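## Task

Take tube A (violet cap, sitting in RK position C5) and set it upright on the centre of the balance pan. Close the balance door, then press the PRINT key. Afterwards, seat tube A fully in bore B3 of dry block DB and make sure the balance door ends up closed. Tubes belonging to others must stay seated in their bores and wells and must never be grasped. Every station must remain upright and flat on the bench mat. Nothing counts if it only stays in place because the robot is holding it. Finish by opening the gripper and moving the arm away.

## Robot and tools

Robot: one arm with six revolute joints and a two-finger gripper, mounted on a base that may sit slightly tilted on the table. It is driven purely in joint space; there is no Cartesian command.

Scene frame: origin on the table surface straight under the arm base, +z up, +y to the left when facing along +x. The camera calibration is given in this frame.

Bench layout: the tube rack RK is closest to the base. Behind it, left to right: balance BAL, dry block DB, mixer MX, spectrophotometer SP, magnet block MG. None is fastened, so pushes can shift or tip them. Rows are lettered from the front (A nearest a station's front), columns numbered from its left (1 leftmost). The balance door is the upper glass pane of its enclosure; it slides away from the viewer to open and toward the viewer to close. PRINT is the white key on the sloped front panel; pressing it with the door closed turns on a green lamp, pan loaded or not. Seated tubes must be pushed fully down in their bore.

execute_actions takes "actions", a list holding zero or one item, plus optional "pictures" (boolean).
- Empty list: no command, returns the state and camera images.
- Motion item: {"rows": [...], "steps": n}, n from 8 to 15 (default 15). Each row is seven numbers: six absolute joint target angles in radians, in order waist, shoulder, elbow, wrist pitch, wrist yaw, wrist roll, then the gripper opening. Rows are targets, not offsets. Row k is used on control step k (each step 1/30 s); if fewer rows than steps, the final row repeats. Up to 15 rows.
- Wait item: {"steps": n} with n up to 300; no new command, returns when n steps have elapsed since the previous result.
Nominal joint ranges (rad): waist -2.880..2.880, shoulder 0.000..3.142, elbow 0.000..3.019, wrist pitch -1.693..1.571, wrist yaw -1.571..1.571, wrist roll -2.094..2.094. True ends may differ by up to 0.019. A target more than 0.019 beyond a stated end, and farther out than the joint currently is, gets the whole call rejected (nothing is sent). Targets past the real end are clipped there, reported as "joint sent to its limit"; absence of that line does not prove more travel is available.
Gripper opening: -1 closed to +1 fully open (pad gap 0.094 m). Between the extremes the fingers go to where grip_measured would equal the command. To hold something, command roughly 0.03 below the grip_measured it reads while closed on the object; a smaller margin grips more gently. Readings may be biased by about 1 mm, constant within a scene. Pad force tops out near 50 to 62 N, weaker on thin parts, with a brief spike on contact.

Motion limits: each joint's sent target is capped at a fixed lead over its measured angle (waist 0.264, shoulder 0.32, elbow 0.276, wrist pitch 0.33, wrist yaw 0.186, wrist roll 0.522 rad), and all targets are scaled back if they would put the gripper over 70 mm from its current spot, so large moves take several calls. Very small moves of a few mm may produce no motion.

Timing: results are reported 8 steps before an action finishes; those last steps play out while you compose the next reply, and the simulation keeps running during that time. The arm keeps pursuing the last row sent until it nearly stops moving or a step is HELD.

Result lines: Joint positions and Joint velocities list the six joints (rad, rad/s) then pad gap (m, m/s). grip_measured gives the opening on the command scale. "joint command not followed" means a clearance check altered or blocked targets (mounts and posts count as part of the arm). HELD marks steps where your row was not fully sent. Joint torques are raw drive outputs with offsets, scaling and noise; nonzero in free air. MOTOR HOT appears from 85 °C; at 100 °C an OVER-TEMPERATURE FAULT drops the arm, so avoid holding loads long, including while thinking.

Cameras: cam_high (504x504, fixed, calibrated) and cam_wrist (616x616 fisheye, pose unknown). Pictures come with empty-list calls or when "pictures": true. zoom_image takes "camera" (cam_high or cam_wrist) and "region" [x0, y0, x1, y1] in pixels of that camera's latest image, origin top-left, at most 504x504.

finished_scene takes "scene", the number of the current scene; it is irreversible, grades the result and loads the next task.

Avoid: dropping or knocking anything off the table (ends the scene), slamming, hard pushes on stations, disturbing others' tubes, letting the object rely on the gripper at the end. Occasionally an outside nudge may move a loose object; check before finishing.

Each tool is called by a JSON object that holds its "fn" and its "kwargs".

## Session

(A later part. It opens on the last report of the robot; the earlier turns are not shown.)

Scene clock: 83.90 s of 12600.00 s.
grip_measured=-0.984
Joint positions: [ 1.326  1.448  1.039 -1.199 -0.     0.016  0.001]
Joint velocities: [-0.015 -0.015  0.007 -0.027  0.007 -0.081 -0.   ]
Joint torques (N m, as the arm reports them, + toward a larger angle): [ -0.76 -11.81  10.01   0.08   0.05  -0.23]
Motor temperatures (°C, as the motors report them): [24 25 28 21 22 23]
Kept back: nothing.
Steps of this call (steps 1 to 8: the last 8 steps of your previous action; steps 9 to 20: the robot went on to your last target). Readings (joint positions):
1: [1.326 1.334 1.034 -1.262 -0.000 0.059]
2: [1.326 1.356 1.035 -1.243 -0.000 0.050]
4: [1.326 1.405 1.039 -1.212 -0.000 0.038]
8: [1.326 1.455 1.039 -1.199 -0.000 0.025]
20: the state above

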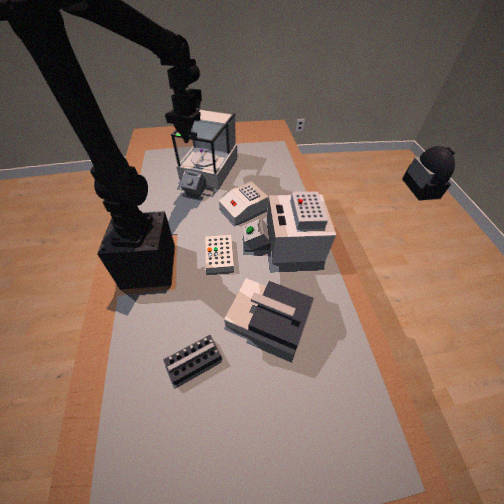

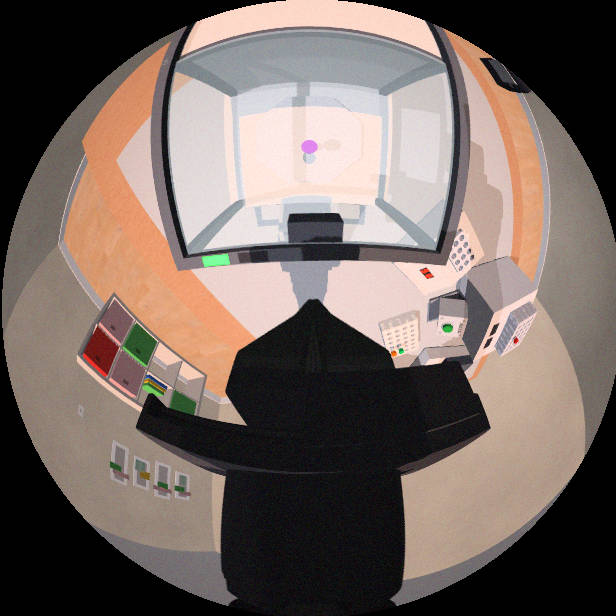

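{"fn": "execute_actions", "kwargs": {"actions": [{"rows":[[1.31,1.43,1.105,-1.18,0,0,-1],[1.31,1.43,1.105,-1.18,0,0,-1],[1.31,1.43,1.105,-1.18,0,0,-1],[1.31,1.45,1.115,-1.18,0,0,-1],[1.31,1.465,1.13,-1.18,0,0,-1],[1.31,1.48,1.145,-1.18,0,0,-1],[1.31,1.495,1.16,-1.18,0,0,-1],[1.31,1.51,1.175,-1.18,0,0,-1],[1.31,1.525,1.19,-1.18,0,0,-1],[1.31,1.54,1.205,-1.185,0,0,-1],[1.31,1.555,1.22,-1.185,0,0,-1],[1.31,1.57,1.235,-1.19,0,0,-1],[1.31,1.585,1.25,-1.19,0,0,-1],[1.31,1.6,1.268,-1.195,0,0,-1],[1.31,1.6,1.268,-1.195,0,0,-1]]}]}}

{"fn": "execute_actions", "kwargs": {"actions": [{"rows":[[1.31,1.617,1.289,-1.2,0,0,-1],[1.31,1.633,1.31,-1.205,0,0,-1],[1.31,1.65,1.33,-1.21,0,0,-1],[1.31,1.667,1.35,-1.215,0,0,-1],[1.31,1.683,1.372,-1.22,0,0,-1],[1.31,1.7,1.395,-1.225,0,0,-1],[1.31,1.717,1.417,-1.23,0,0,-1],[1.31,1.733,1.44,-1.238,0,0,-1],[1.31,1.75,1.462,-1.245,0,0,-1],[1.31,1.767,1.485,-1.253,0,0,-1],[1.31,1.783,1.51,-1.26,0,0,-1],[1.31,1.8,1.535,-1.27,0,0,-1],[1.31,1.815,1.555,-1.275,0,0,-1]]}], "pictures": true}}

{"fn": "execute_actions", "kwargs": {"actions": [{"steps":20}], "pictures": true}}

Scene clock: 85.13 s of 12600.00 s.
grip_measured=-0.984
Joint positions: [ 1.326  1.459  1.079 -1.193 -0.     0.016  0.001]
Joint velocities: [-0.015  0.239  0.427  0.007  0.022  0.007  0.001]
Joint torques (N m, as the arm reports them, + toward a larger angle): [-0.84 -8.82 11.31  0.35  0.06 -0.22]
Motor temperatures (°C, as the motors report them): [24 25 28 21 22 23]
Steps of this call (steps 1 to 15: the robot went on to your last target; steps 16 to 30: nothing new was sent; steps 31 to 37: the first 7 steps of this action). Readings (joint positions):
31: [1.326 1.448 1.040 -1.198 -0.000 0.016]
32: [1.326 1.448 1.042 -1.196 -0.000 0.016]
34: [1.326 1.448 1.050 -1.194 -0.000 0.016]
37: the state above

Scene clock: 85.63 s of 12600.00 s.
grip_measured=-0.984
Joint positions: [ 1.324  1.659  1.338 -1.225 -0.     0.016  0.001]
Joint velocities: [-0.024  0.493  0.662 -0.159 -0.007  0.037 -0.002]
Joint torques (N m, as the arm reports them, + toward a larger angle): [ -0.6  -11.49  10.22   0.06   0.02  -0.22]
Motor temperatures (°C, as the motors report them): [24 25 28 21 22 23]
Steps of this call (steps 1 to 8: the last 8 steps of your previous action; steps 9 to 15: the first 7 steps of this action). Readings (joint positions):
9: [1.325 1.577 1.230 -1.196 -0.000 0.016]
10: [1.324 1.587 1.244 -1.199 -0.000 0.016]
12: [1.324 1.612 1.276 -1.209 -0.000 0.016]
15: the state above

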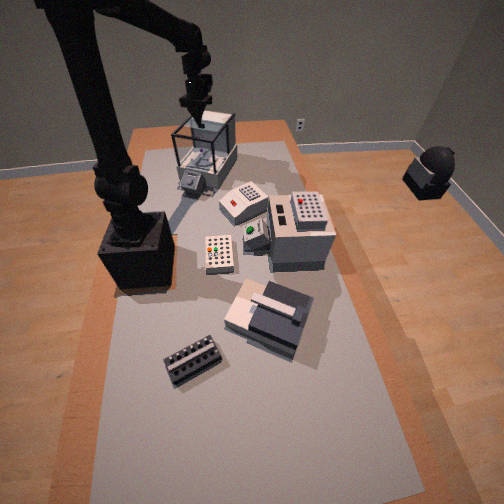

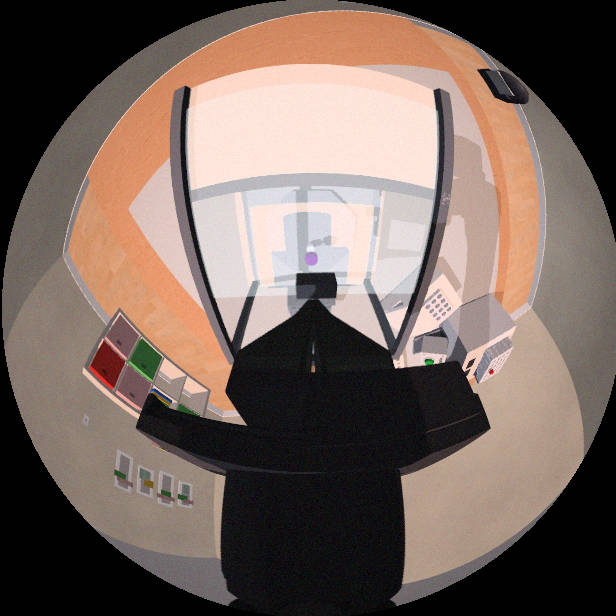

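Scene clock: 86.30 s of 12600.00 s.
grip_measured=-0.984
Joint positions: [ 1.322  1.805  1.516 -1.292  0.001  0.015  0.001]
Joint velocities: [-0.005 -0.005  0.012 -0.007  0.022  0.022 -0.001]
Joint torques (N m, as the arm reports them, + toward a larger angle): [ -0.72 -15.07  10.3    0.43   0.01  -0.22]
Motor temperatures (°C, as the motors report them): [24 25 28 21 22 23]
Kept back: nothing.
Steps of this call (steps 1 to 8: the last 8 steps of your previous action; steps 9 to 20: the robot went on to your last target). Readings (joint positions):
1: [1.324 1.676 1.362 -1.230 0.000 0.016]
2: [1.323 1.693 1.386 -1.235 0.000 0.016]
4: [1.323 1.727 1.434 -1.248 0.000 0.016]
8: [1.322 1.784 1.515 -1.274 0.001 0.015]
20: the state above

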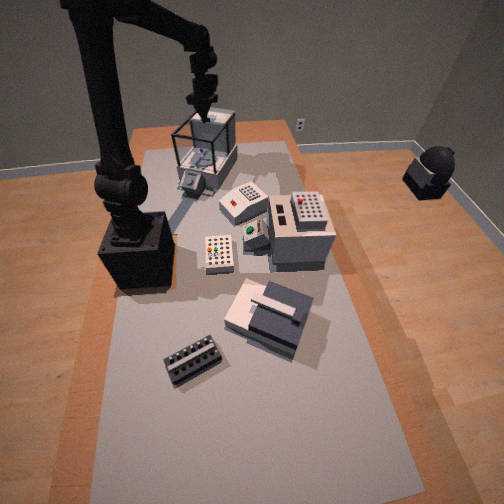

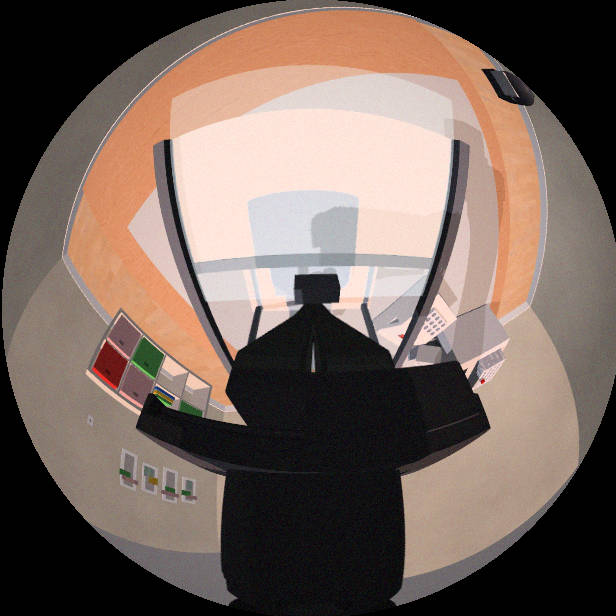

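Seems at stop. Back off to approach pose.

{"fn": "execute_actions", "kwargs": {"actions": [{"rows":[[1.31,1.77,1.5,-1.27,0,0,-1],[1.31,1.75,1.46,-1.25,0,0.1,-0.9],[1.31,1.73,1.42,-1.23,0,0.2,-0.8],[1.31,1.71,1.38,-1.21,0,0.3,-0.7],[1.31,1.7,1.34,-1.19,0,0.4,-0.6],[1.31,1.695,1.315,-1.17,0,0.5,-0.5],[1.31,1.695,1.315,-1.17,0,0.55,-0.45]]}]}}

{"fn": "execute_actions", "kwargs": {"actions": [{"rows":[[1.31,1.7,1.29,-1.13,0,0.55,-0.45],[1.31,1.705,1.27,-1.09,0,0.55,-0.45],[1.31,1.71,1.25,-1.06,0,0.55,-0.45],[1.31,1.715,1.23,-1.03,0,0.55,-0.45]]}]}}

{"fn": "execute_actions", "kwargs": {"actions": [{"steps":15}], "pictures": true}}

Scene clock: 87.00 s of 12600.00 s.
grip_measured=-0.481
Joint positions: [ 1.322  1.722  1.338 -1.201  0.001  0.274  0.024]
Joint velocities: [-0.005 -0.337 -0.818  0.159 -0.007  1.751  0.058]
Joint torques (N m, as the arm reports them, + toward a larger angle): [ -0.51 -14.64   9.16   0.42   0.03   0.13]
Motor temperatures (°C, as the motors report them): [24 25 28 21 22 23]
Steps of this call (steps 1 to 14: the robot went on to your last target; steps 15 to 21: the first 7 steps of this action). Readings (joint positions):
15: [1.322 1.803 1.513 -1.291 0.001 0.015]
16: [1.322 1.798 1.501 -1.281 0.001 0.026]
18: [1.322 1.772 1.447 -1.245 0.001 0.094]
21: the state above

Scene clock: 87.50 s of 12600.00 s.
grip_measured=-0.453
Joint positions: [ 1.322  1.712  1.229 -1.05   0.001  0.525  0.026]
Joint velocities: [-0.005  0.063 -0.237  0.115 -0.007  0.037  0.001]
Joint torques (N m, as the arm reports them, + toward a larger angle): [ -0.62 -13.94   7.96   0.28   0.05   0.17]
Motor temperatures (°C, as the motors report them): [24 25 28 21 22 23]
Steps of this call (steps 1 to 8: the last 8 steps of your previous action; steps 9 to 15: the first 7 steps of this action). Readings (joint positions):
9: [1.322 1.710 1.294 -1.174 0.001 0.500]
10: [1.322 1.709 1.288 -1.154 0.001 0.507]
12: [1.322 1.709 1.265 -1.095 0.001 0.517]
15: the state above

Scene clock: 88.00 s of 12600.00 s.
grip_measured=-0.453
Joint positions: [ 1.322  1.718  1.217 -1.041  0.001  0.534  0.026]
Joint velocities: [-0.005  0.005 -0.022  0.007  0.051  0.007 -0.001]
Joint torques (N m, as the arm reports them, + toward a larger angle): [ -0.7  -14.39   7.53   0.26   0.05   0.18]
Motor temperatures (°C, as the motors report them): [24 25 28 21 22 23]
Kept back: nothing.
Steps of this call (steps 1 to 8: the last 8 steps of your previous action; steps 9 to 15: the robot went on to your last target). Readings (joint positions):
1: [1.322 1.714 1.223 -1.048 0.001 0.527]
2: [1.322 1.716 1.219 -1.047 0.001 0.528]
4: [1.322 1.718 1.217 -1.045 0.001 0.531]
8: [1.322 1.718 1.217 -1.041 0.001 0.533]
15: the state above

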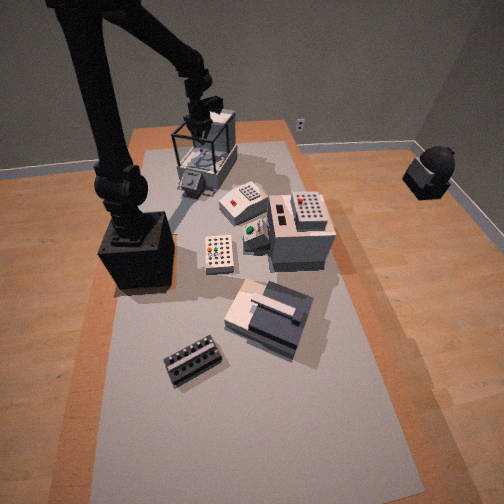

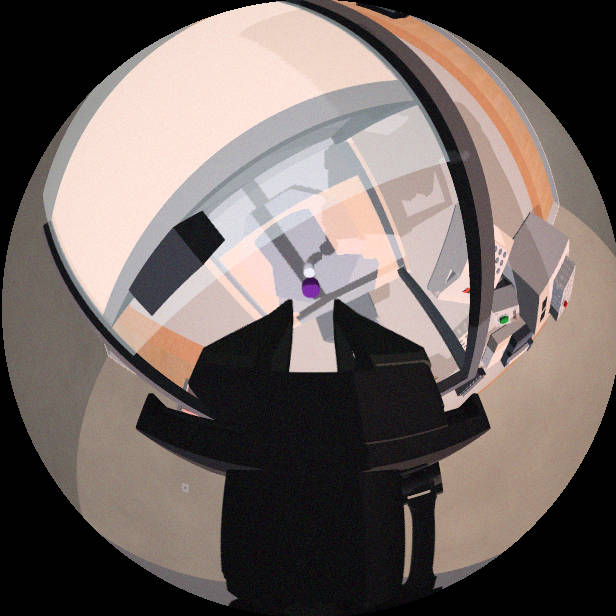

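{"fn": "execute_actions", "kwargs": {"actions": [{"rows":[[1.31,1.72,1.21,-1.0,0,0.55,-0.45],[1.31,1.725,1.195,-0.975,0,0.55,-0.45],[1.31,1.73,1.18,-0.95,0,0.55,-0.45],[1.31,1.735,1.17,-0.93,0,0.55,-0.45],[1.31,1.742,1.162,-0.915,0,0.55,-0.45]]}]}}

{"fn": "execute_actions", "kwargs": {"actions": [{"steps":15}], "pictures": true}}

Scene clock: 88.60 s of 12600.00 s.
grip_measured=-0.453
Joint positions: [ 1.322  1.727  1.164 -0.937  0.001  0.534  0.026]
Joint velocities: [-0.005  0.142 -0.198  0.173  0.037  0.007 -0.   ]
Joint torques (N m, as the arm reports them, + toward a larger angle): [ -0.61 -13.23   7.07   0.43   0.05   0.15]
Motor temperatures (°C, as the motors report them): [24 25 28 21 22 23]
Steps of this call (steps 1 to 11: the robot went on to your last target; steps 12 to 18: the first 7 steps of this action). Readings (joint positions):
12: [1.322 1.718 1.216 -1.035 0.001 0.534]
13: [1.322 1.718 1.211 -1.021 0.001 0.534]
15: [1.322 1.719 1.193 -0.979 0.001 0.534]
18: the state above

Scene clock: 89.10 s of 12600.00 s.
grip_measured=-0.453
Joint positions: [ 1.322  1.746  1.153 -0.926  0.001  0.535  0.026]
Joint velocities: [-0.005 -0.005  0.002 -0.007  0.022 -0.022 -0.   ]
Joint torques (N m, as the arm reports them, + toward a larger angle): [ -0.63 -14.2    7.     0.3    0.05   0.16]
Motor temperatures (°C, as the motors report them): [24 25 28 21 22 23]
Kept back: nothing.
Steps of this call (steps 1 to 8: the last 8 steps of your previous action; steps 9 to 15: the robot went on to your last target). Readings (joint positions):
1: [1.322 1.732 1.159 -0.934 0.001 0.534]
2: [1.322 1.737 1.156 -0.932 0.001 0.534]
4: [1.322 1.744 1.153 -0.930 0.001 0.535]
8: [1.322 1.746 1.153 -0.926 0.001 0.535]
15: the state above

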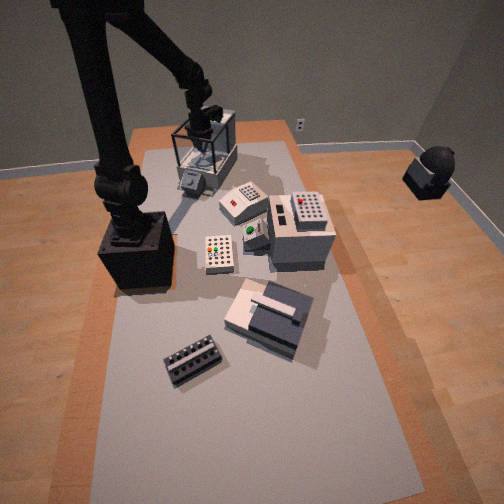

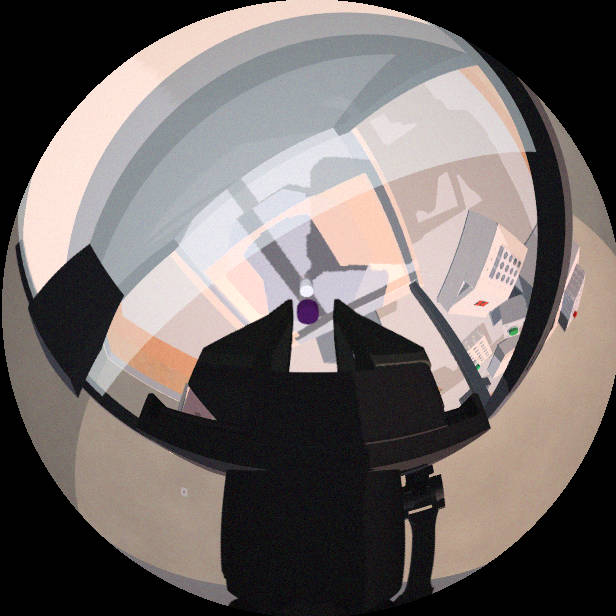

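{"fn": "execute_actions", "kwargs": {"actions": [{"rows":[[1.31,1.742,1.162,-0.915,0,0.55,-0.55],[1.31,1.742,1.162,-0.915,0,0.55,-0.62],[1.31,1.742,1.162,-0.915,0,0.55,-0.68],[1.31,1.742,1.162,-0.915,0,0.55,-0.73],[1.31,1.742,1.162,-0.915,0,0.55,-0.77],[1.31,1.742,1.162,-0.915,0,0.55,-0.795]]}]}}

{"fn": "execute_actions", "kwargs": {"actions": [{"rows":[[1.31,1.73,1.2,-0.94,0,0.55,-0.795],[1.31,1.72,1.215,-0.965,0,0.55,-0.795],[1.31,1.71,1.23,-0.99,0,0.55,-0.795],[1.31,1.7,1.245,-1.02,0,0.55,-0.795],[1.31,1.69,1.26,-1.05,0,0.55,-0.795],[1.31,1.68,1.275,-1.08,0,0.55,-0.795],[1.31,1.67,1.29,-1.11,0,0.55,-0.795],[1.31,1.66,1.305,-1.14,0,0.55,-0.795],[1.31,1.65,1.32,-1.17,0,0.55,-0.795],[1.31,1.64,1.335,-1.2,0,0.55,-0.795],[1.31,1.63,1.35,-1.23,0,0.55,-0.795],[1.31,1.62,1.365,-1.26,0,0.55,-0.795],[1.31,1.61,1.38,-1.29,0,0.55,-0.795],[1.31,1.6,1.39,-1.31,0,0.55,-0.795],[1.31,1.59,1.4,-1.33,0,0.55,-0.795]]}]}}

{"fn": "execute_actions", "kwargs": {"actions": [{"rows":[[1.31,1.56,1.39,-1.35,0,0.55,-0.795],[1.31,1.53,1.37,-1.37,0,0.5,-0.795],[1.31,1.5,1.35,-1.39,0,0.45,-0.795],[1.31,1.47,1.33,-1.41,0,0.4,-0.795],[1.31,1.44,1.3,-1.42,0,0.35,-0.795],[1.31,1.41,1.27,-1.42,0,0.3,-0.795],[1.31,1.38,1.24,-1.42,0,0.25,-0.795],[1.31,1.35,1.21,-1.42,0,0.2,-0.795],[1.31,1.32,1.18,-1.42,0,0.15,-0.795],[1.31,1.29,1.15,-1.42,0,0.1,-0.795],[1.31,1.25,1.12,-1.42,0,0,-0.795]]}]}}

{"fn": "execute_actions", "kwargs": {"actions": [{"rows":[[1.27,1.25,1.12,-1.42,0,0,-0.795],[1.22,1.25,1.12,-1.42,0,0,-0.795],[1.16,1.25,1.12,-1.42,0,0,-0.795],[1.1,1.25,1.12,-1.42,0,0,-0.795],[1.04,1.25,1.12,-1.42,0,0,-0.795],[0.98,1.25,1.12,-1.42,0,0,-0.795],[0.92,1.25,1.12,-1.42,0,0,-0.795],[0.86,1.25,1.12,-1.42,0,0,-0.795],[0.8,1.25,1.12,-1.42,0,0,-0.795],[0.77,1.25,1.12,-1.42,0,0,-0.795]]}]}}

{"fn": "execute_actions", "kwargs": {"actions": [{"rows":[[0.77,1.28,1.1,-1.38,0,0,-0.795],[0.77,1.31,1.08,-1.33,0,0,-0.795],[0.77,1.34,1.06,-1.28,0,0,-0.795],[0.77,1.37,1.04,-1.23,0,0,-0.795],[0.77,1.4,1.02,-1.18,0,0,-0.795],[0.77,1.43,1.0,-1.13,0,0,-0.795],[0.77,1.46,0.98,-1.08,0,0,-0.795],[0.77,1.49,0.96,-1.03,0,0,-0.795],[0.77,1.52,0.94,-0.98,0,0,-0.795],[0.77,1.55,0.92,-0.93,0,0,-0.795]]}]}}

{"fn": "execute_actions", "kwargs": {"actions": [{"steps":20}], "pictures": true}}

Scene clock: 91.20 s of 12600.00 s.
grip_measured=-0.772
Joint positions: [ 1.322  1.746  1.153 -0.926  0.001  0.535  0.011]
Joint velocities: [-0.005  0.005  0.012 -0.017 -0.007 -0.037  0.003]
Joint torques (N m, as the arm reports them, + toward a larger angle): [ -0.65 -14.01   6.99   0.3    0.03   0.15]
Motor temperatures (°C, as the motors report them): [24 25 28 21 22 23]
Steps of this call (steps 1 to 15: the robot went on to your last target; steps 16 to 56: nothing new was sent; steps 57 to 63: the first 7 steps of this action). Readings (joint positions):
57: [1.322 1.746 1.153 -0.926 0.001 0.535]
58: [1.322 1.746 1.153 -0.926 0.001 0.535]
60: [1.322 1.746 1.153 -0.926 0.001 0.535]
63: the state above

Scene clock: 91.70 s of 12600.00 s.
grip_measured=-0.772
Joint positions: [ 1.322  1.733  1.204 -1.046  0.001  0.535  0.011]
Joint velocities: [-0.005 -0.2    0.388 -0.823 -0.051  0.007 -0.   ]
Joint torques (N m, as the arm reports them, + toward a larger angle): [ -0.6  -17.73  11.1   -0.26   0.02   0.15]
Motor temperatures (°C, as the motors report them): [24 25 28 21 22 23]
Steps of this call (steps 1 to 8: the last 8 steps of your previous action; steps 9 to 15: the first 7 steps of this action). Readings (joint positions):
9: [1.322 1.746 1.153 -0.926 0.001 0.535]
10: [1.322 1.746 1.155 -0.933 0.001 0.535]
12: [1.322 1.745 1.168 -0.968 0.001 0.535]
15: the state above

Scene clock: 92.20 s of 12600.00 s.
grip_measured=-0.772
Joint positions: [ 1.322  1.453  1.292 -1.392  0.001  0.413  0.011]
Joint velocities: [-0.015 -1.079 -0.74  -0.164 -0.022 -0.96  -0.001]
Joint torques (N m, as the arm reports them, + toward a larger angle): [ -0.8  -12.08   7.14  -0.61   0.01  -0.19]
Motor temperatures (°C, as the motors report them): [24 25 28 21 22 23]
Steps of this call (steps 1 to 8: the last 8 steps of your previous action; steps 9 to 15: the first 7 steps of this action). Readings (joint positions):
9: [1.322 1.615 1.346 -1.294 0.001 0.535]
10: [1.322 1.596 1.350 -1.312 0.001 0.532]
12: [1.322 1.549 1.344 -1.353 0.001 0.502]
15: the state above

Scene clock: 92.70 s of 12600.00 s.
grip_measured=-0.772
Joint positions: [ 1.084  1.248  1.108 -1.422 -0.005  0.034  0.011]
Joint velocities: [-1.919  0.083 -0.022 -0.007 -0.051 -0.139 -0.001]
Joint torques (N m, as the arm reports them, + toward a larger angle): [-1.44 -8.26  8.64 -0.05  0.25 -0.18]
Motor temperatures (°C, as the motors report them): [24 25 28 21 22 23]
Steps of this call (steps 1 to 8: the last 8 steps of your previous action; steps 9 to 15: the first 7 steps of this action). Readings (joint positions):
9: [1.320 1.234 1.108 -1.422 0.000 0.089]
10: [1.310 1.234 1.108 -1.422 -0.002 0.074]
12: [1.253 1.239 1.108 -1.422 -0.005 0.051]
15: the state above

Scene clock: 93.20 s of 12600.00 s.
grip_measured=-0.772
Joint positions: [ 0.759  1.362  1.03  -1.187  0.002  0.017  0.011]
Joint velocities: [-0.005  1.06  -0.549  1.448 -0.066 -0.037 -0.001]
Joint torques (N m, as the arm reports them, + toward a larger angle): [ 0.89 -7.17  6.43 -0.18 -0.01 -0.21]
Motor temperatures (°C, as the motors report them): [24 25 28 21 22 23]
Steps of this call (steps 1 to 8: the last 8 steps of your previous action; steps 9 to 15: the first 7 steps of this action). Readings (joint positions):
9: [0.736 1.256 1.106 -1.417 0.005 0.021]
10: [0.742 1.259 1.101 -1.400 0.004 0.020]
12: [0.753 1.279 1.080 -1.329 0.003 0.018]
15: the state above

Scene clock: 93.87 s of 12600.00 s.
grip_measured=-0.772
Joint positions: [ 0.759  1.56   0.889 -0.94   0.002  0.016  0.011]
Joint velocities: [-0.005 -0.005 -0.027 -0.002  0.037 -0.037 -0.   ]
Joint torques (N m, as the arm reports them, + toward a larger angle): [  0.76 -11.1    8.26   0.23   0.    -0.22]
Motor temperatures (°C, as the motors report them): [24 25 28 21 22 23]
Kept back: nothing.
Steps of this call (steps 1 to 8: the last 8 steps of your previous action; steps 9 to 20: the robot went on to your last target). Readings (joint positions):
1: [0.759 1.400 1.009 -1.137 0.002 0.017]
2: [0.759 1.440 0.987 -1.085 0.002 0.017]
4: [0.759 1.521 0.943 -0.991 0.002 0.016]
8: [0.759 1.603 0.892 -0.949 0.002 0.016]
20: the state above

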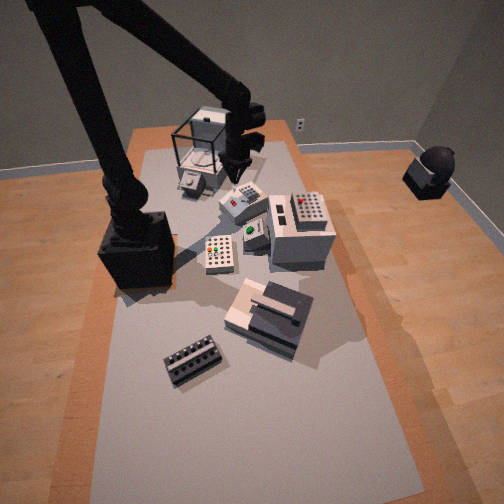

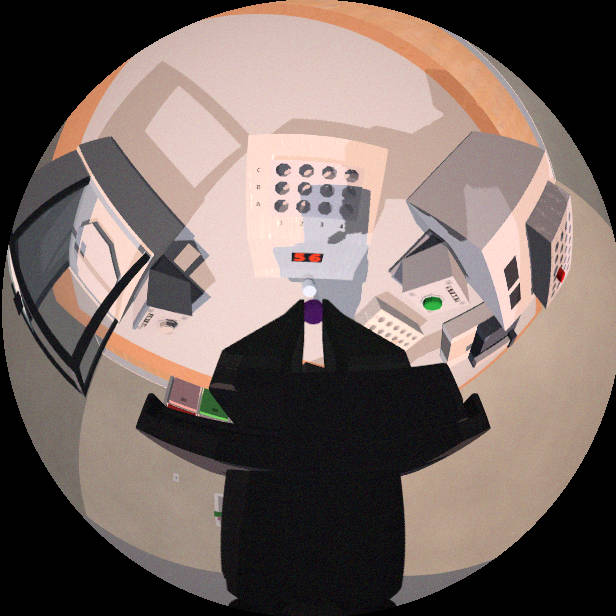

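{"fn": "execute_actions", "kwargs": {"actions": [{"rows":[[0.75,1.58,0.95,-0.92,0,0,-0.795],[0.74,1.6,0.97,-0.91,0,0,-0.795],[0.73,1.62,0.99,-0.9,0,0,-0.795],[0.72,1.64,1.01,-0.89,0,0,-0.795],[0.71,1.66,1.03,-0.88,0,0,-0.795],[0.71,1.68,1.05,-0.86,0,0,-0.795],[0.71,1.69,1.06,-0.845,0,0,-0.795]]}]}}

{"fn": "execute_actions", "kwargs": {"actions": [{"steps":18}], "pictures": true}}

{"fn": "zoom_image", "kwargs": {"camera": "cam_high", "region": [210,150,290,230]}}

Scene clock: 94.53 s of 12600.00 s.
grip_measured=-0.772
Joint positions: [ 0.739  1.651  0.985 -0.89   0.001  0.015  0.011]
Joint velocities: [-0.19   0.65   0.662  0.515  0.022 -0.007  0.   ]
Joint torques (N m, as the arm reports them, + toward a larger angle): [ -1.37 -11.59   8.72   0.18   0.02  -0.21]
Motor temperatures (°C, as the motors report them): [24 25 28 21 22 23]
Steps of this call (steps 1 to 13: the robot went on to your last target; steps 14 to 20: the first 7 steps of this action). Readings (joint positions):
14: [0.759 1.561 0.890 -0.939 0.002 0.016]
15: [0.759 1.565 0.894 -0.938 0.002 0.016]
17: [0.755 1.589 0.920 -0.928 0.001 0.015]
20: the state above

Scene clock: 95.13 s of 12600.00 s.
grip_measured=-0.772
Joint positions: [ 0.72   1.7    1.033 -0.849  0.001  0.015  0.011]
Joint velocities: [ 0.005 -0.015  0.007  0.002  0.066 -0.037 -0.   ]
Joint torques (N m, as the arm reports them, + toward a larger angle): [ -0.88 -13.32   8.1    0.15   0.03  -0.21]
Motor temperatures (°C, as the motors report them): [24 25 28 21 22 23]
Kept back: nothing.
Steps of this call (steps 1 to 8: the last 8 steps of your previous action; steps 9 to 18: the robot went on to your last target). Readings (joint positions):
1: [0.733 1.671 1.005 -0.874 0.001 0.015]
2: [0.728 1.686 1.021 -0.861 0.001 0.015]
4: [0.721 1.699 1.033 -0.850 0.001 0.015]
8: [0.720 1.700 1.033 -0.849 0.001 0.015]
18: the state above

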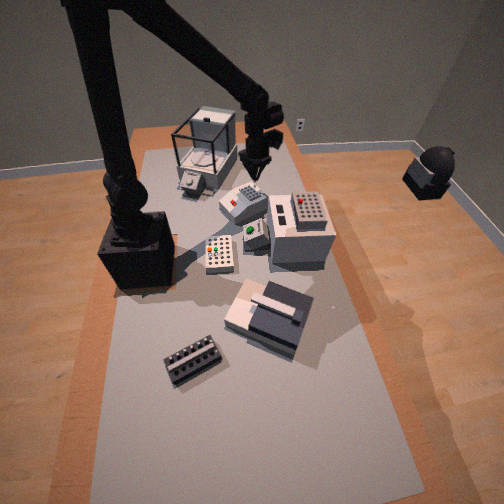

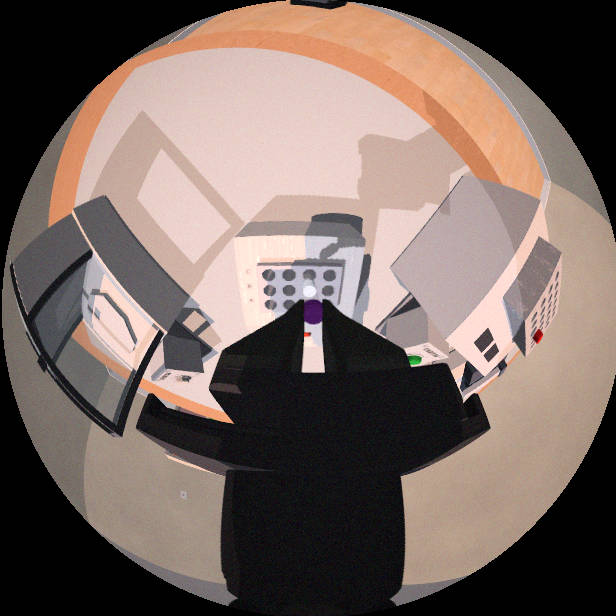

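Region (210, 150, 290, 230) of cam_high's 504x504 image, scaled by 6.300, with more detail than that image has.

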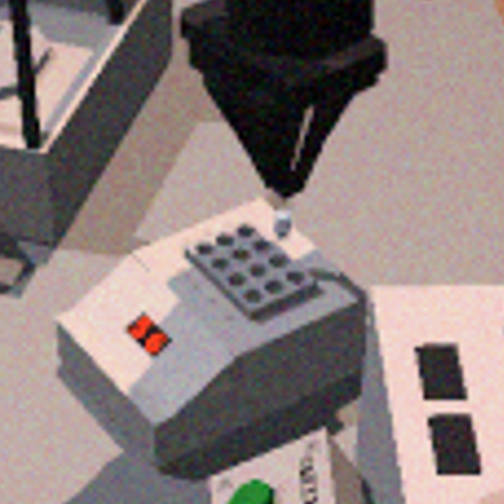

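{"fn": "execute_actions", "kwargs": {"actions": [{"rows":[[0.71,1.68,1.03,-0.84,0,0,-0.795],[0.71,1.67,1.015,-0.83,0,0,-0.795],[0.71,1.665,1.003,-0.82,0,0,-0.795]]}]}}

{"fn": "execute_actions", "kwargs": {"actions": [{"steps":18}], "pictures": true}}

{"fn": "zoom_image", "kwargs": {"camera": "cam_high", "region": [210,150,290,230]}}

{"fn": "zoom_image", "kwargs": {"camera": "cam_wrist", "region": [240,220,380,340]}}

Scene clock: 96.07 s of 12600.00 s.
grip_measured=-0.772
Joint positions: [ 0.72   1.686  0.997 -0.834  0.001  0.015  0.011]
Joint velocities: [-0.015 -0.005 -0.081  0.002 -0.022 -0.022 -0.   ]
Joint torques (N m, as the arm reports them, + toward a larger angle): [ -0.9  -13.98   6.88   0.47   0.03  -0.21]
Motor temperatures (°C, as the motors report them): [24 25 28 21 22 23]
Steps of this call (steps 1 to 15: the robot went on to your last target; steps 16 to 21: nothing new was sent; steps 22 to 28: the first 7 steps of this action). Readings (joint positions):
22: [0.720 1.700 1.032 -0.849 0.001 0.015]
23: [0.720 1.699 1.029 -0.847 0.001 0.015]
25: [0.720 1.693 1.014 -0.836 0.001 0.015]
28: the state above

Scene clock: 96.67 s of 12600.00 s.
grip_measured=-0.772
Joint positions: [ 0.72   1.686  0.995 -0.832  0.001  0.015  0.011]
Joint velocities: [-0.005 -0.005  0.002  0.002 -0.022  0.007  0.001]
Joint torques (N m, as the arm reports them, + toward a larger angle): [ -0.91 -13.86   6.59   0.44   0.03  -0.21]
Motor temperatures (°C, as the motors report them): [24 25 28 21 22 23]
Kept back: nothing.
Steps of this call (steps 1 to 8: the last 8 steps of your previous action; steps 9 to 15: the robot went on to your last target; steps 16 to 18: nothing new was sent). Readings (joint positions):
1: [0.720 1.686 0.996 -0.834 0.001 0.015]
2: [0.720 1.686 0.995 -0.834 0.001 0.015]
4: [0.720 1.686 0.995 -0.833 0.001 0.015]
8: [0.720 1.686 0.995 -0.832 0.001 0.015]
18: the state above
The arm was judged still, so your last target was given up. Only a new action makes it travel on or press farther. Fingers that are still opening or closing keep moving.

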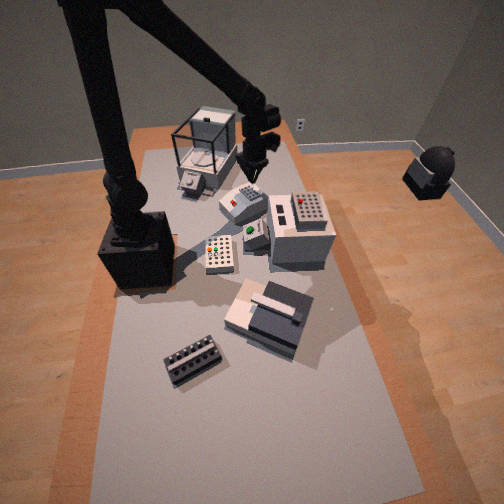

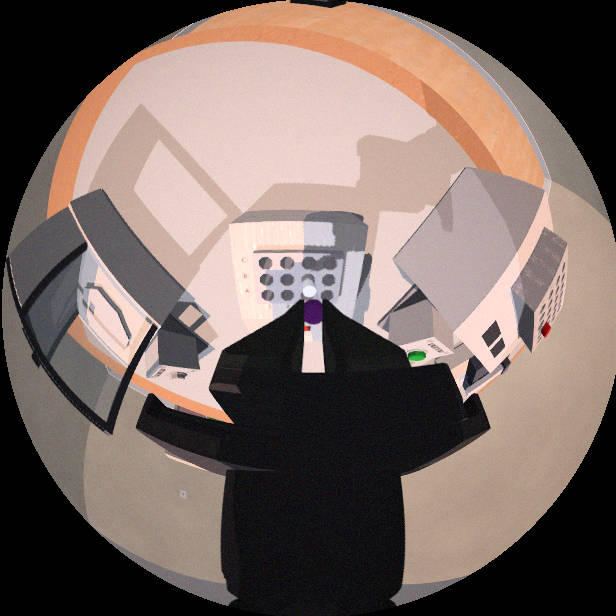

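Region (210, 150, 290, 230) of cam_high's 504x504 image, scaled by 6.300, with more detail than that image has.

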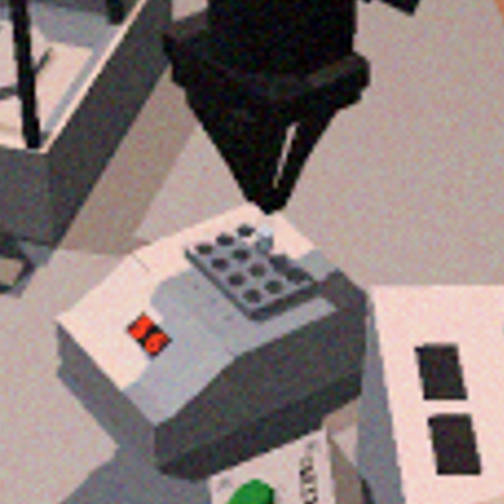

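Region (240, 220, 380, 340) of cam_wrist's 616x616 image, scaled by 3.600, with more detail than that image has; it fills the top 432 rows of this view, and the rest is white.

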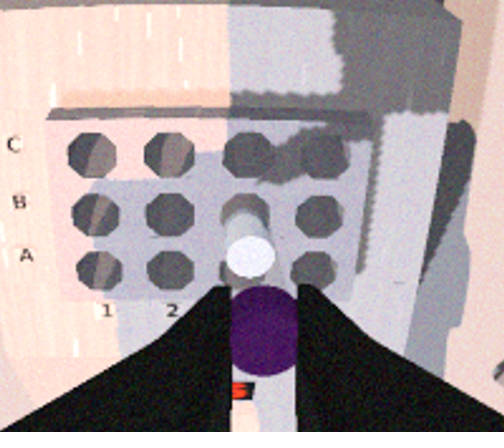

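{"fn": "execute_actions", "kwargs": {"actions": [{"rows":[[0.71,1.685,0.995,-0.8,0,0,-0.795],[0.71,1.692,0.985,-0.79,0,0,-0.795]]}]}}

{"fn": "execute_actions", "kwargs": {"actions": [{"steps":18}], "pictures": true}}

{"fn": "zoom_image", "kwargs": {"camera": "cam_high", "region": [210,150,290,230]}}

{"fn": "zoom_image", "kwargs": {"camera": "cam_wrist", "region": [240,220,380,340]}}

Scene clock: 97.30 s of 12600.00 s.
grip_measured=-0.772
Joint positions: [ 0.72   1.686  0.981 -0.803  0.001  0.015  0.011]
Joint velocities: [-0.015 -0.005 -0.042 -0.007 -0.007  0.007  0.   ]
Joint torques (N m, as the arm reports them, + toward a larger angle): [ -0.94 -11.9    6.35   0.49   0.03  -0.21]
Motor temperatures (°C, as the motors report them): [24 25 28 21 22 23]
Steps of this call (steps 1 to 12: nothing new was sent; steps 13 to 19: the first 7 steps of this action). Readings (joint positions):
13: [0.720 1.686 0.994 -0.829 0.001 0.015]
14: [0.720 1.686 0.992 -0.820 0.001 0.015]
16: [0.720 1.686 0.987 -0.807 0.001 0.015]
19: the state above

Scene clock: 97.90 s of 12600.00 s.
grip_measured=-0.772
Joint positions: [ 0.72   1.687  0.98  -0.802  0.001  0.015  0.011]
Joint velocities: [-0.005  0.005  0.002 -0.002 -0.007 -0.022 -0.   ]
Joint torques (N m, as the arm reports them, + toward a larger angle): [ -0.96 -11.63   6.31   0.44   0.03  -0.21]
Motor temperatures (°C, as the motors report them): [24 25 28 21 22 23]
Kept back: nothing.
Steps of this call (steps 1 to 8: the last 8 steps of your previous action; steps 9 to 15: the robot went on to your last target; steps 16 to 18: nothing new was sent). Readings (joint positions):
1: [0.720 1.687 0.981 -0.803 0.001 0.015]
2: [0.720 1.687 0.980 -0.803 0.001 0.015]
4: [0.720 1.687 0.980 -0.803 0.001 0.015]
8: [0.720 1.687 0.980 -0.802 0.001 0.015]
18: the state above
The arm was judged still, so your last target was given up. Only a new action makes it travel on or press farther. Fingers that are still opening or closing keep moving.

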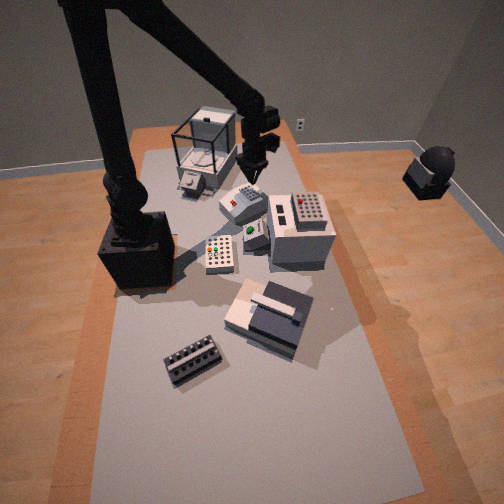

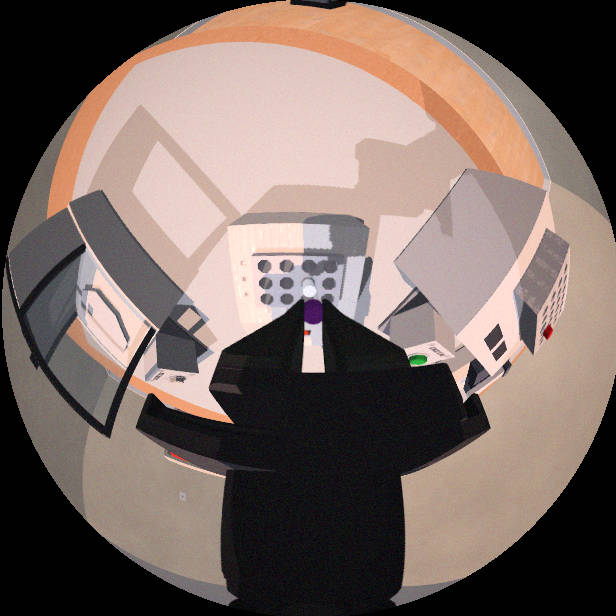

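Region (210, 150, 290, 230) of cam_high's 504x504 image, scaled by 6.300, with more detail than that image has.

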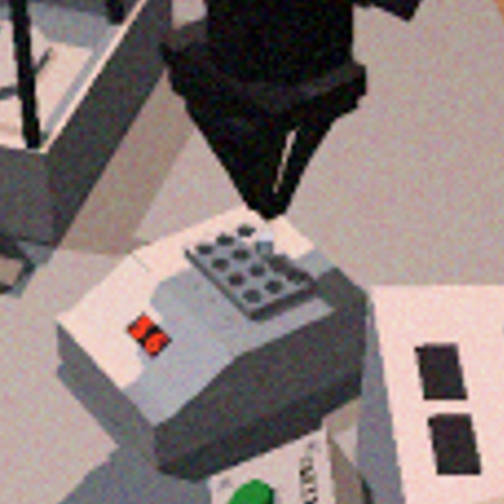

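Region (240, 220, 380, 340) of cam_wrist's 616x616 image, scaled by 3.600, with more detail than that image has; it fills the top 432 rows of this view, and the rest is white.

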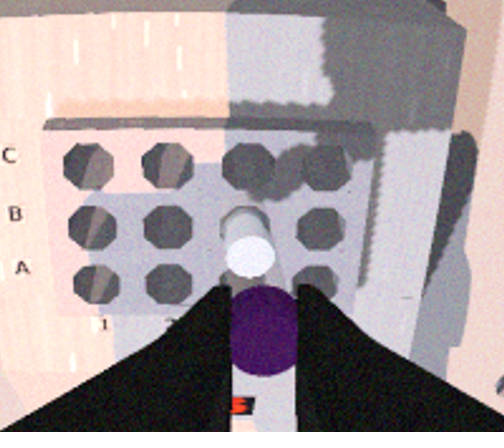

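{"fn": "execute_actions", "kwargs": {"actions": [{"rows":[[0.71,1.69,0.97,-0.78,0,0,-0.795],[0.71,1.69,0.955,-0.77,0,0,-0.795]]}]}}

{"fn": "execute_actions", "kwargs": {"actions": [{"steps":18}], "pictures": true}}

{"fn": "zoom_image", "kwargs": {"camera": "cam_high", "region": [210,150,290,230]}}

{"fn": "zoom_image", "kwargs": {"camera": "cam_wrist", "region": [240,220,380,340]}}

Scene clock: 98.57 s of 12600.00 s.
grip_measured=-0.772
Joint positions: [ 0.72   1.684  0.96  -0.783  0.001  0.015  0.011]
Joint velocities: [-0.005 -0.024 -0.012 -0.002 -0.022  0.051  0.   ]
Joint torques (N m, as the arm reports them, + toward a larger angle): [ -0.94 -11.33   5.53   0.52   0.04  -0.21]
Motor temperatures (°C, as the motors report them): [24 25 28 21 22 23]
Steps of this call (steps 1 to 13: nothing new was sent; steps 14 to 20: the first 7 steps of this action). Readings (joint positions):
14: [0.720 1.687 0.979 -0.800 0.001 0.015]
15: [0.720 1.687 0.974 -0.793 0.001 0.015]
17: [0.720 1.687 0.963 -0.784 0.001 0.015]
20: the state above

Scene clock: 99.17 s of 12600.00 s.
grip_measured=-0.772
Joint positions: [ 0.72   1.684  0.96  -0.783  0.001  0.015  0.011]
Joint velocities: [-0.024 -0.005  0.002  0.007 -0.007 -0.037  0.001]
Joint torques (N m, as the arm reports them, + toward a larger angle): [ -0.87 -11.41   5.56   0.47   0.03  -0.22]
Motor temperatures (°C, as the motors report them): [24 25 28 21 22 23]
Kept back: nothing.
Steps of this call (steps 1 to 8: the last 8 steps of your previous action; steps 9 to 15: the robot went on to your last target; steps 16 to 18: nothing new was sent). Readings (joint positions):
1: [0.720 1.684 0.960 -0.783 0.001 0.015]
2: [0.720 1.684 0.960 -0.783 0.001 0.015]
4: [0.720 1.684 0.960 -0.783 0.001 0.015]
8: [0.720 1.684 0.960 -0.783 0.001 0.015]
18: the state above
The arm was judged still, so your last target was given up. Only a new action makes it travel on or press farther. Fingers that are still opening or closing keep moving.

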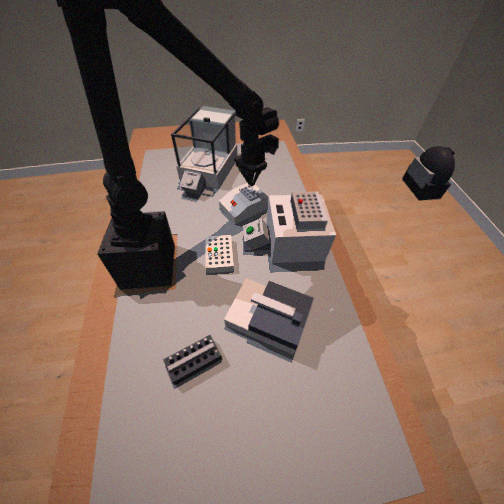

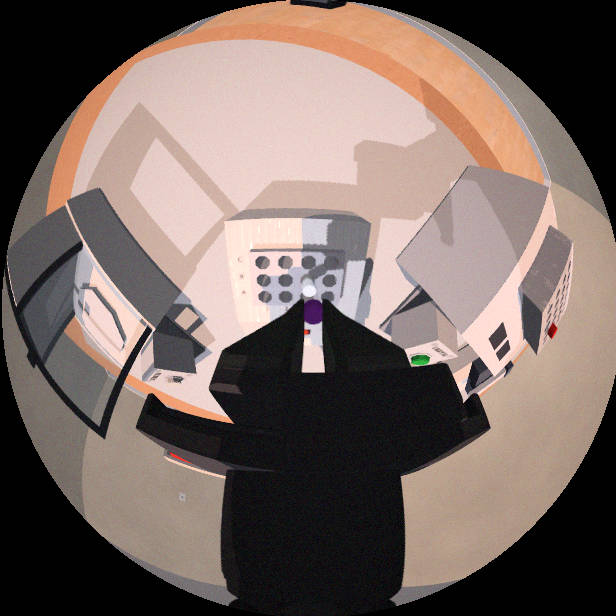

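Region (210, 150, 290, 230) of cam_high's 504x504 image, scaled by 6.300, with more detail than that image has.

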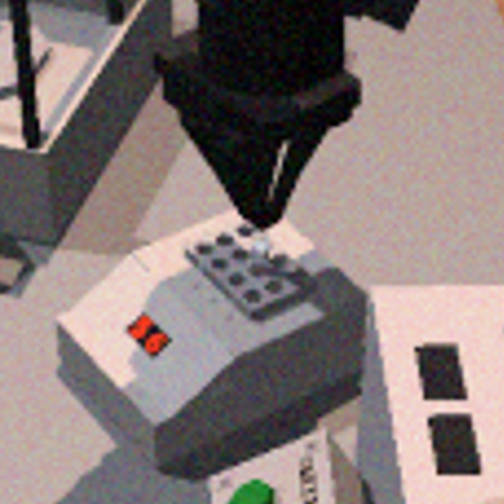

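Region (240, 220, 380, 340) of cam_wrist's 616x616 image, scaled by 3.600, with more detail than that image has; it fills the top 432 rows of this view, and the rest is white.

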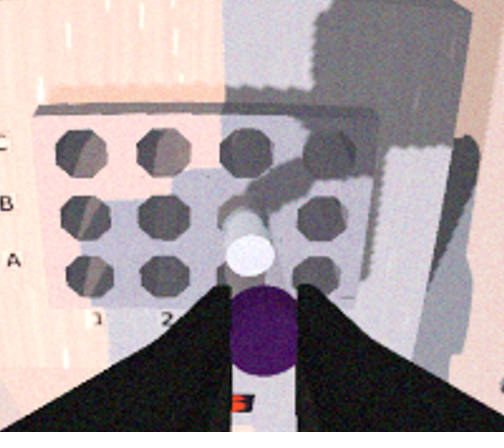

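{"fn": "execute_actions", "kwargs": {"actions": [{"rows":[[0.715,1.69,1.0,-0.77,0,0,-0.795],[0.715,1.69,1.005,-0.77,0,0,-0.795],[0.715,1.69,1.005,-0.765,0,0,-0.795],[0.715,1.69,1.005,-0.76,0,0,-0.795],[0.715,1.69,1.005,-0.76,0,0,-0.795],[0.715,1.69,1.005,-0.76,0,0,-0.795],[0.715,1.7,1.005,-0.76,0,0,-0.795],[0.715,1.705,1.005,-0.76,0,0,-0.795],[0.715,1.71,1.005,-0.76,0,0,-0.795]]}]}}

{"fn": "execute_actions", "kwargs": {"actions": [{"steps":18}], "pictures": true}}

{"fn": "zoom_image", "kwargs": {"camera": "cam_wrist", "region": [240,220,380,340]}}

Scene clock: 99.90 s of 12600.00 s.
grip_measured=-0.772
Joint positions: [ 0.72   1.685  0.963 -0.773  0.001  0.015  0.011]
Joint velocities: [-0.005  0.015  0.017 -0.007 -0.066  0.007  0.001]
Joint torques (N m, as the arm reports them, + toward a larger angle): [ -0.72 -11.01   9.08   0.42   0.03  -0.21]
Motor temperatures (°C, as the motors report them): [24 25 28 21 22 23]
Steps of this call (steps 1 to 15: nothing new was sent; steps 16 to 22: the first 7 steps of this action). Readings (joint positions):
16: [0.720 1.684 0.960 -0.783 0.001 0.015]
17: [0.720 1.684 0.961 -0.783 0.001 0.015]
19: [0.720 1.684 0.963 -0.779 0.001 0.015]
22: the state above

Scene clock: 100.50 s of 12600.00 s.
grip_measured=-0.772
Joint positions: [ 0.72   1.69   0.97  -0.773  0.001  0.015  0.011]
Joint velocities: [-0.005 -0.015 -0.007 -0.017  0.066 -0.007 -0.001]
Joint torques (N m, as the arm reports them, + toward a larger angle): [ -0.59 -10.4    8.54   0.51   0.03  -0.21]
Motor temperatures (°C, as the motors report them): [24 25 28 21 22 23]
Kept back: nothing.
Steps of this call (steps 1 to 8: the last 8 steps of your previous action; steps 9 to 15: the robot went on to your last target; steps 16 to 18: nothing new was sent). Readings (joint positions):
1: [0.720 1.686 0.963 -0.773 0.001 0.015]
2: [0.720 1.687 0.965 -0.773 0.001 0.015]
4: [0.720 1.689 0.968 -0.773 0.001 0.015]
8: [0.720 1.690 0.970 -0.773 0.001 0.015]
18: the state above
The arm was judged still, so your last target was given up. Only a new action makes it travel on or press farther. Fingers that are still opening or closing keep moving.

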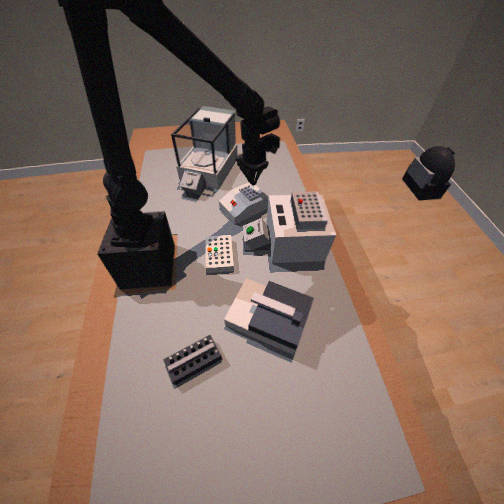

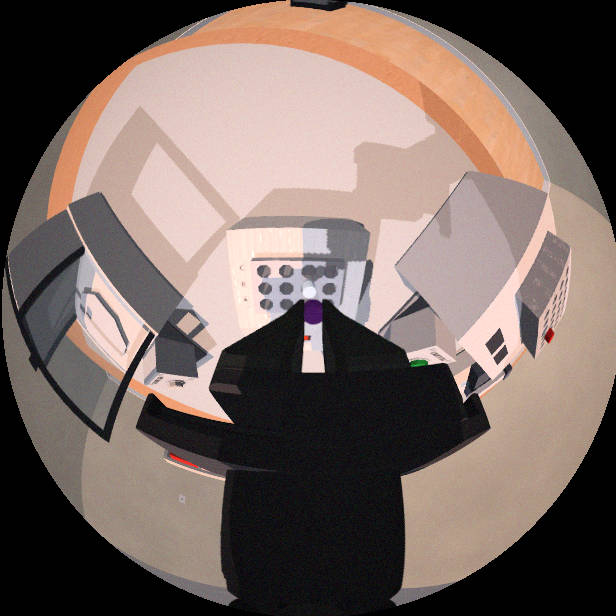

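Region (240, 220, 380, 340) of cam_wrist's 616x616 image, scaled by 3.600, with more detail than that image has; it fills the top 432 rows of this view, and the rest is white.

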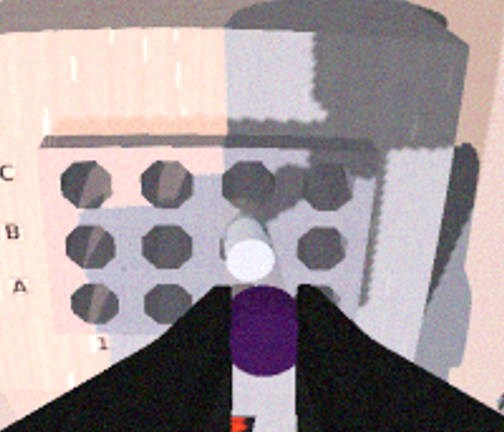

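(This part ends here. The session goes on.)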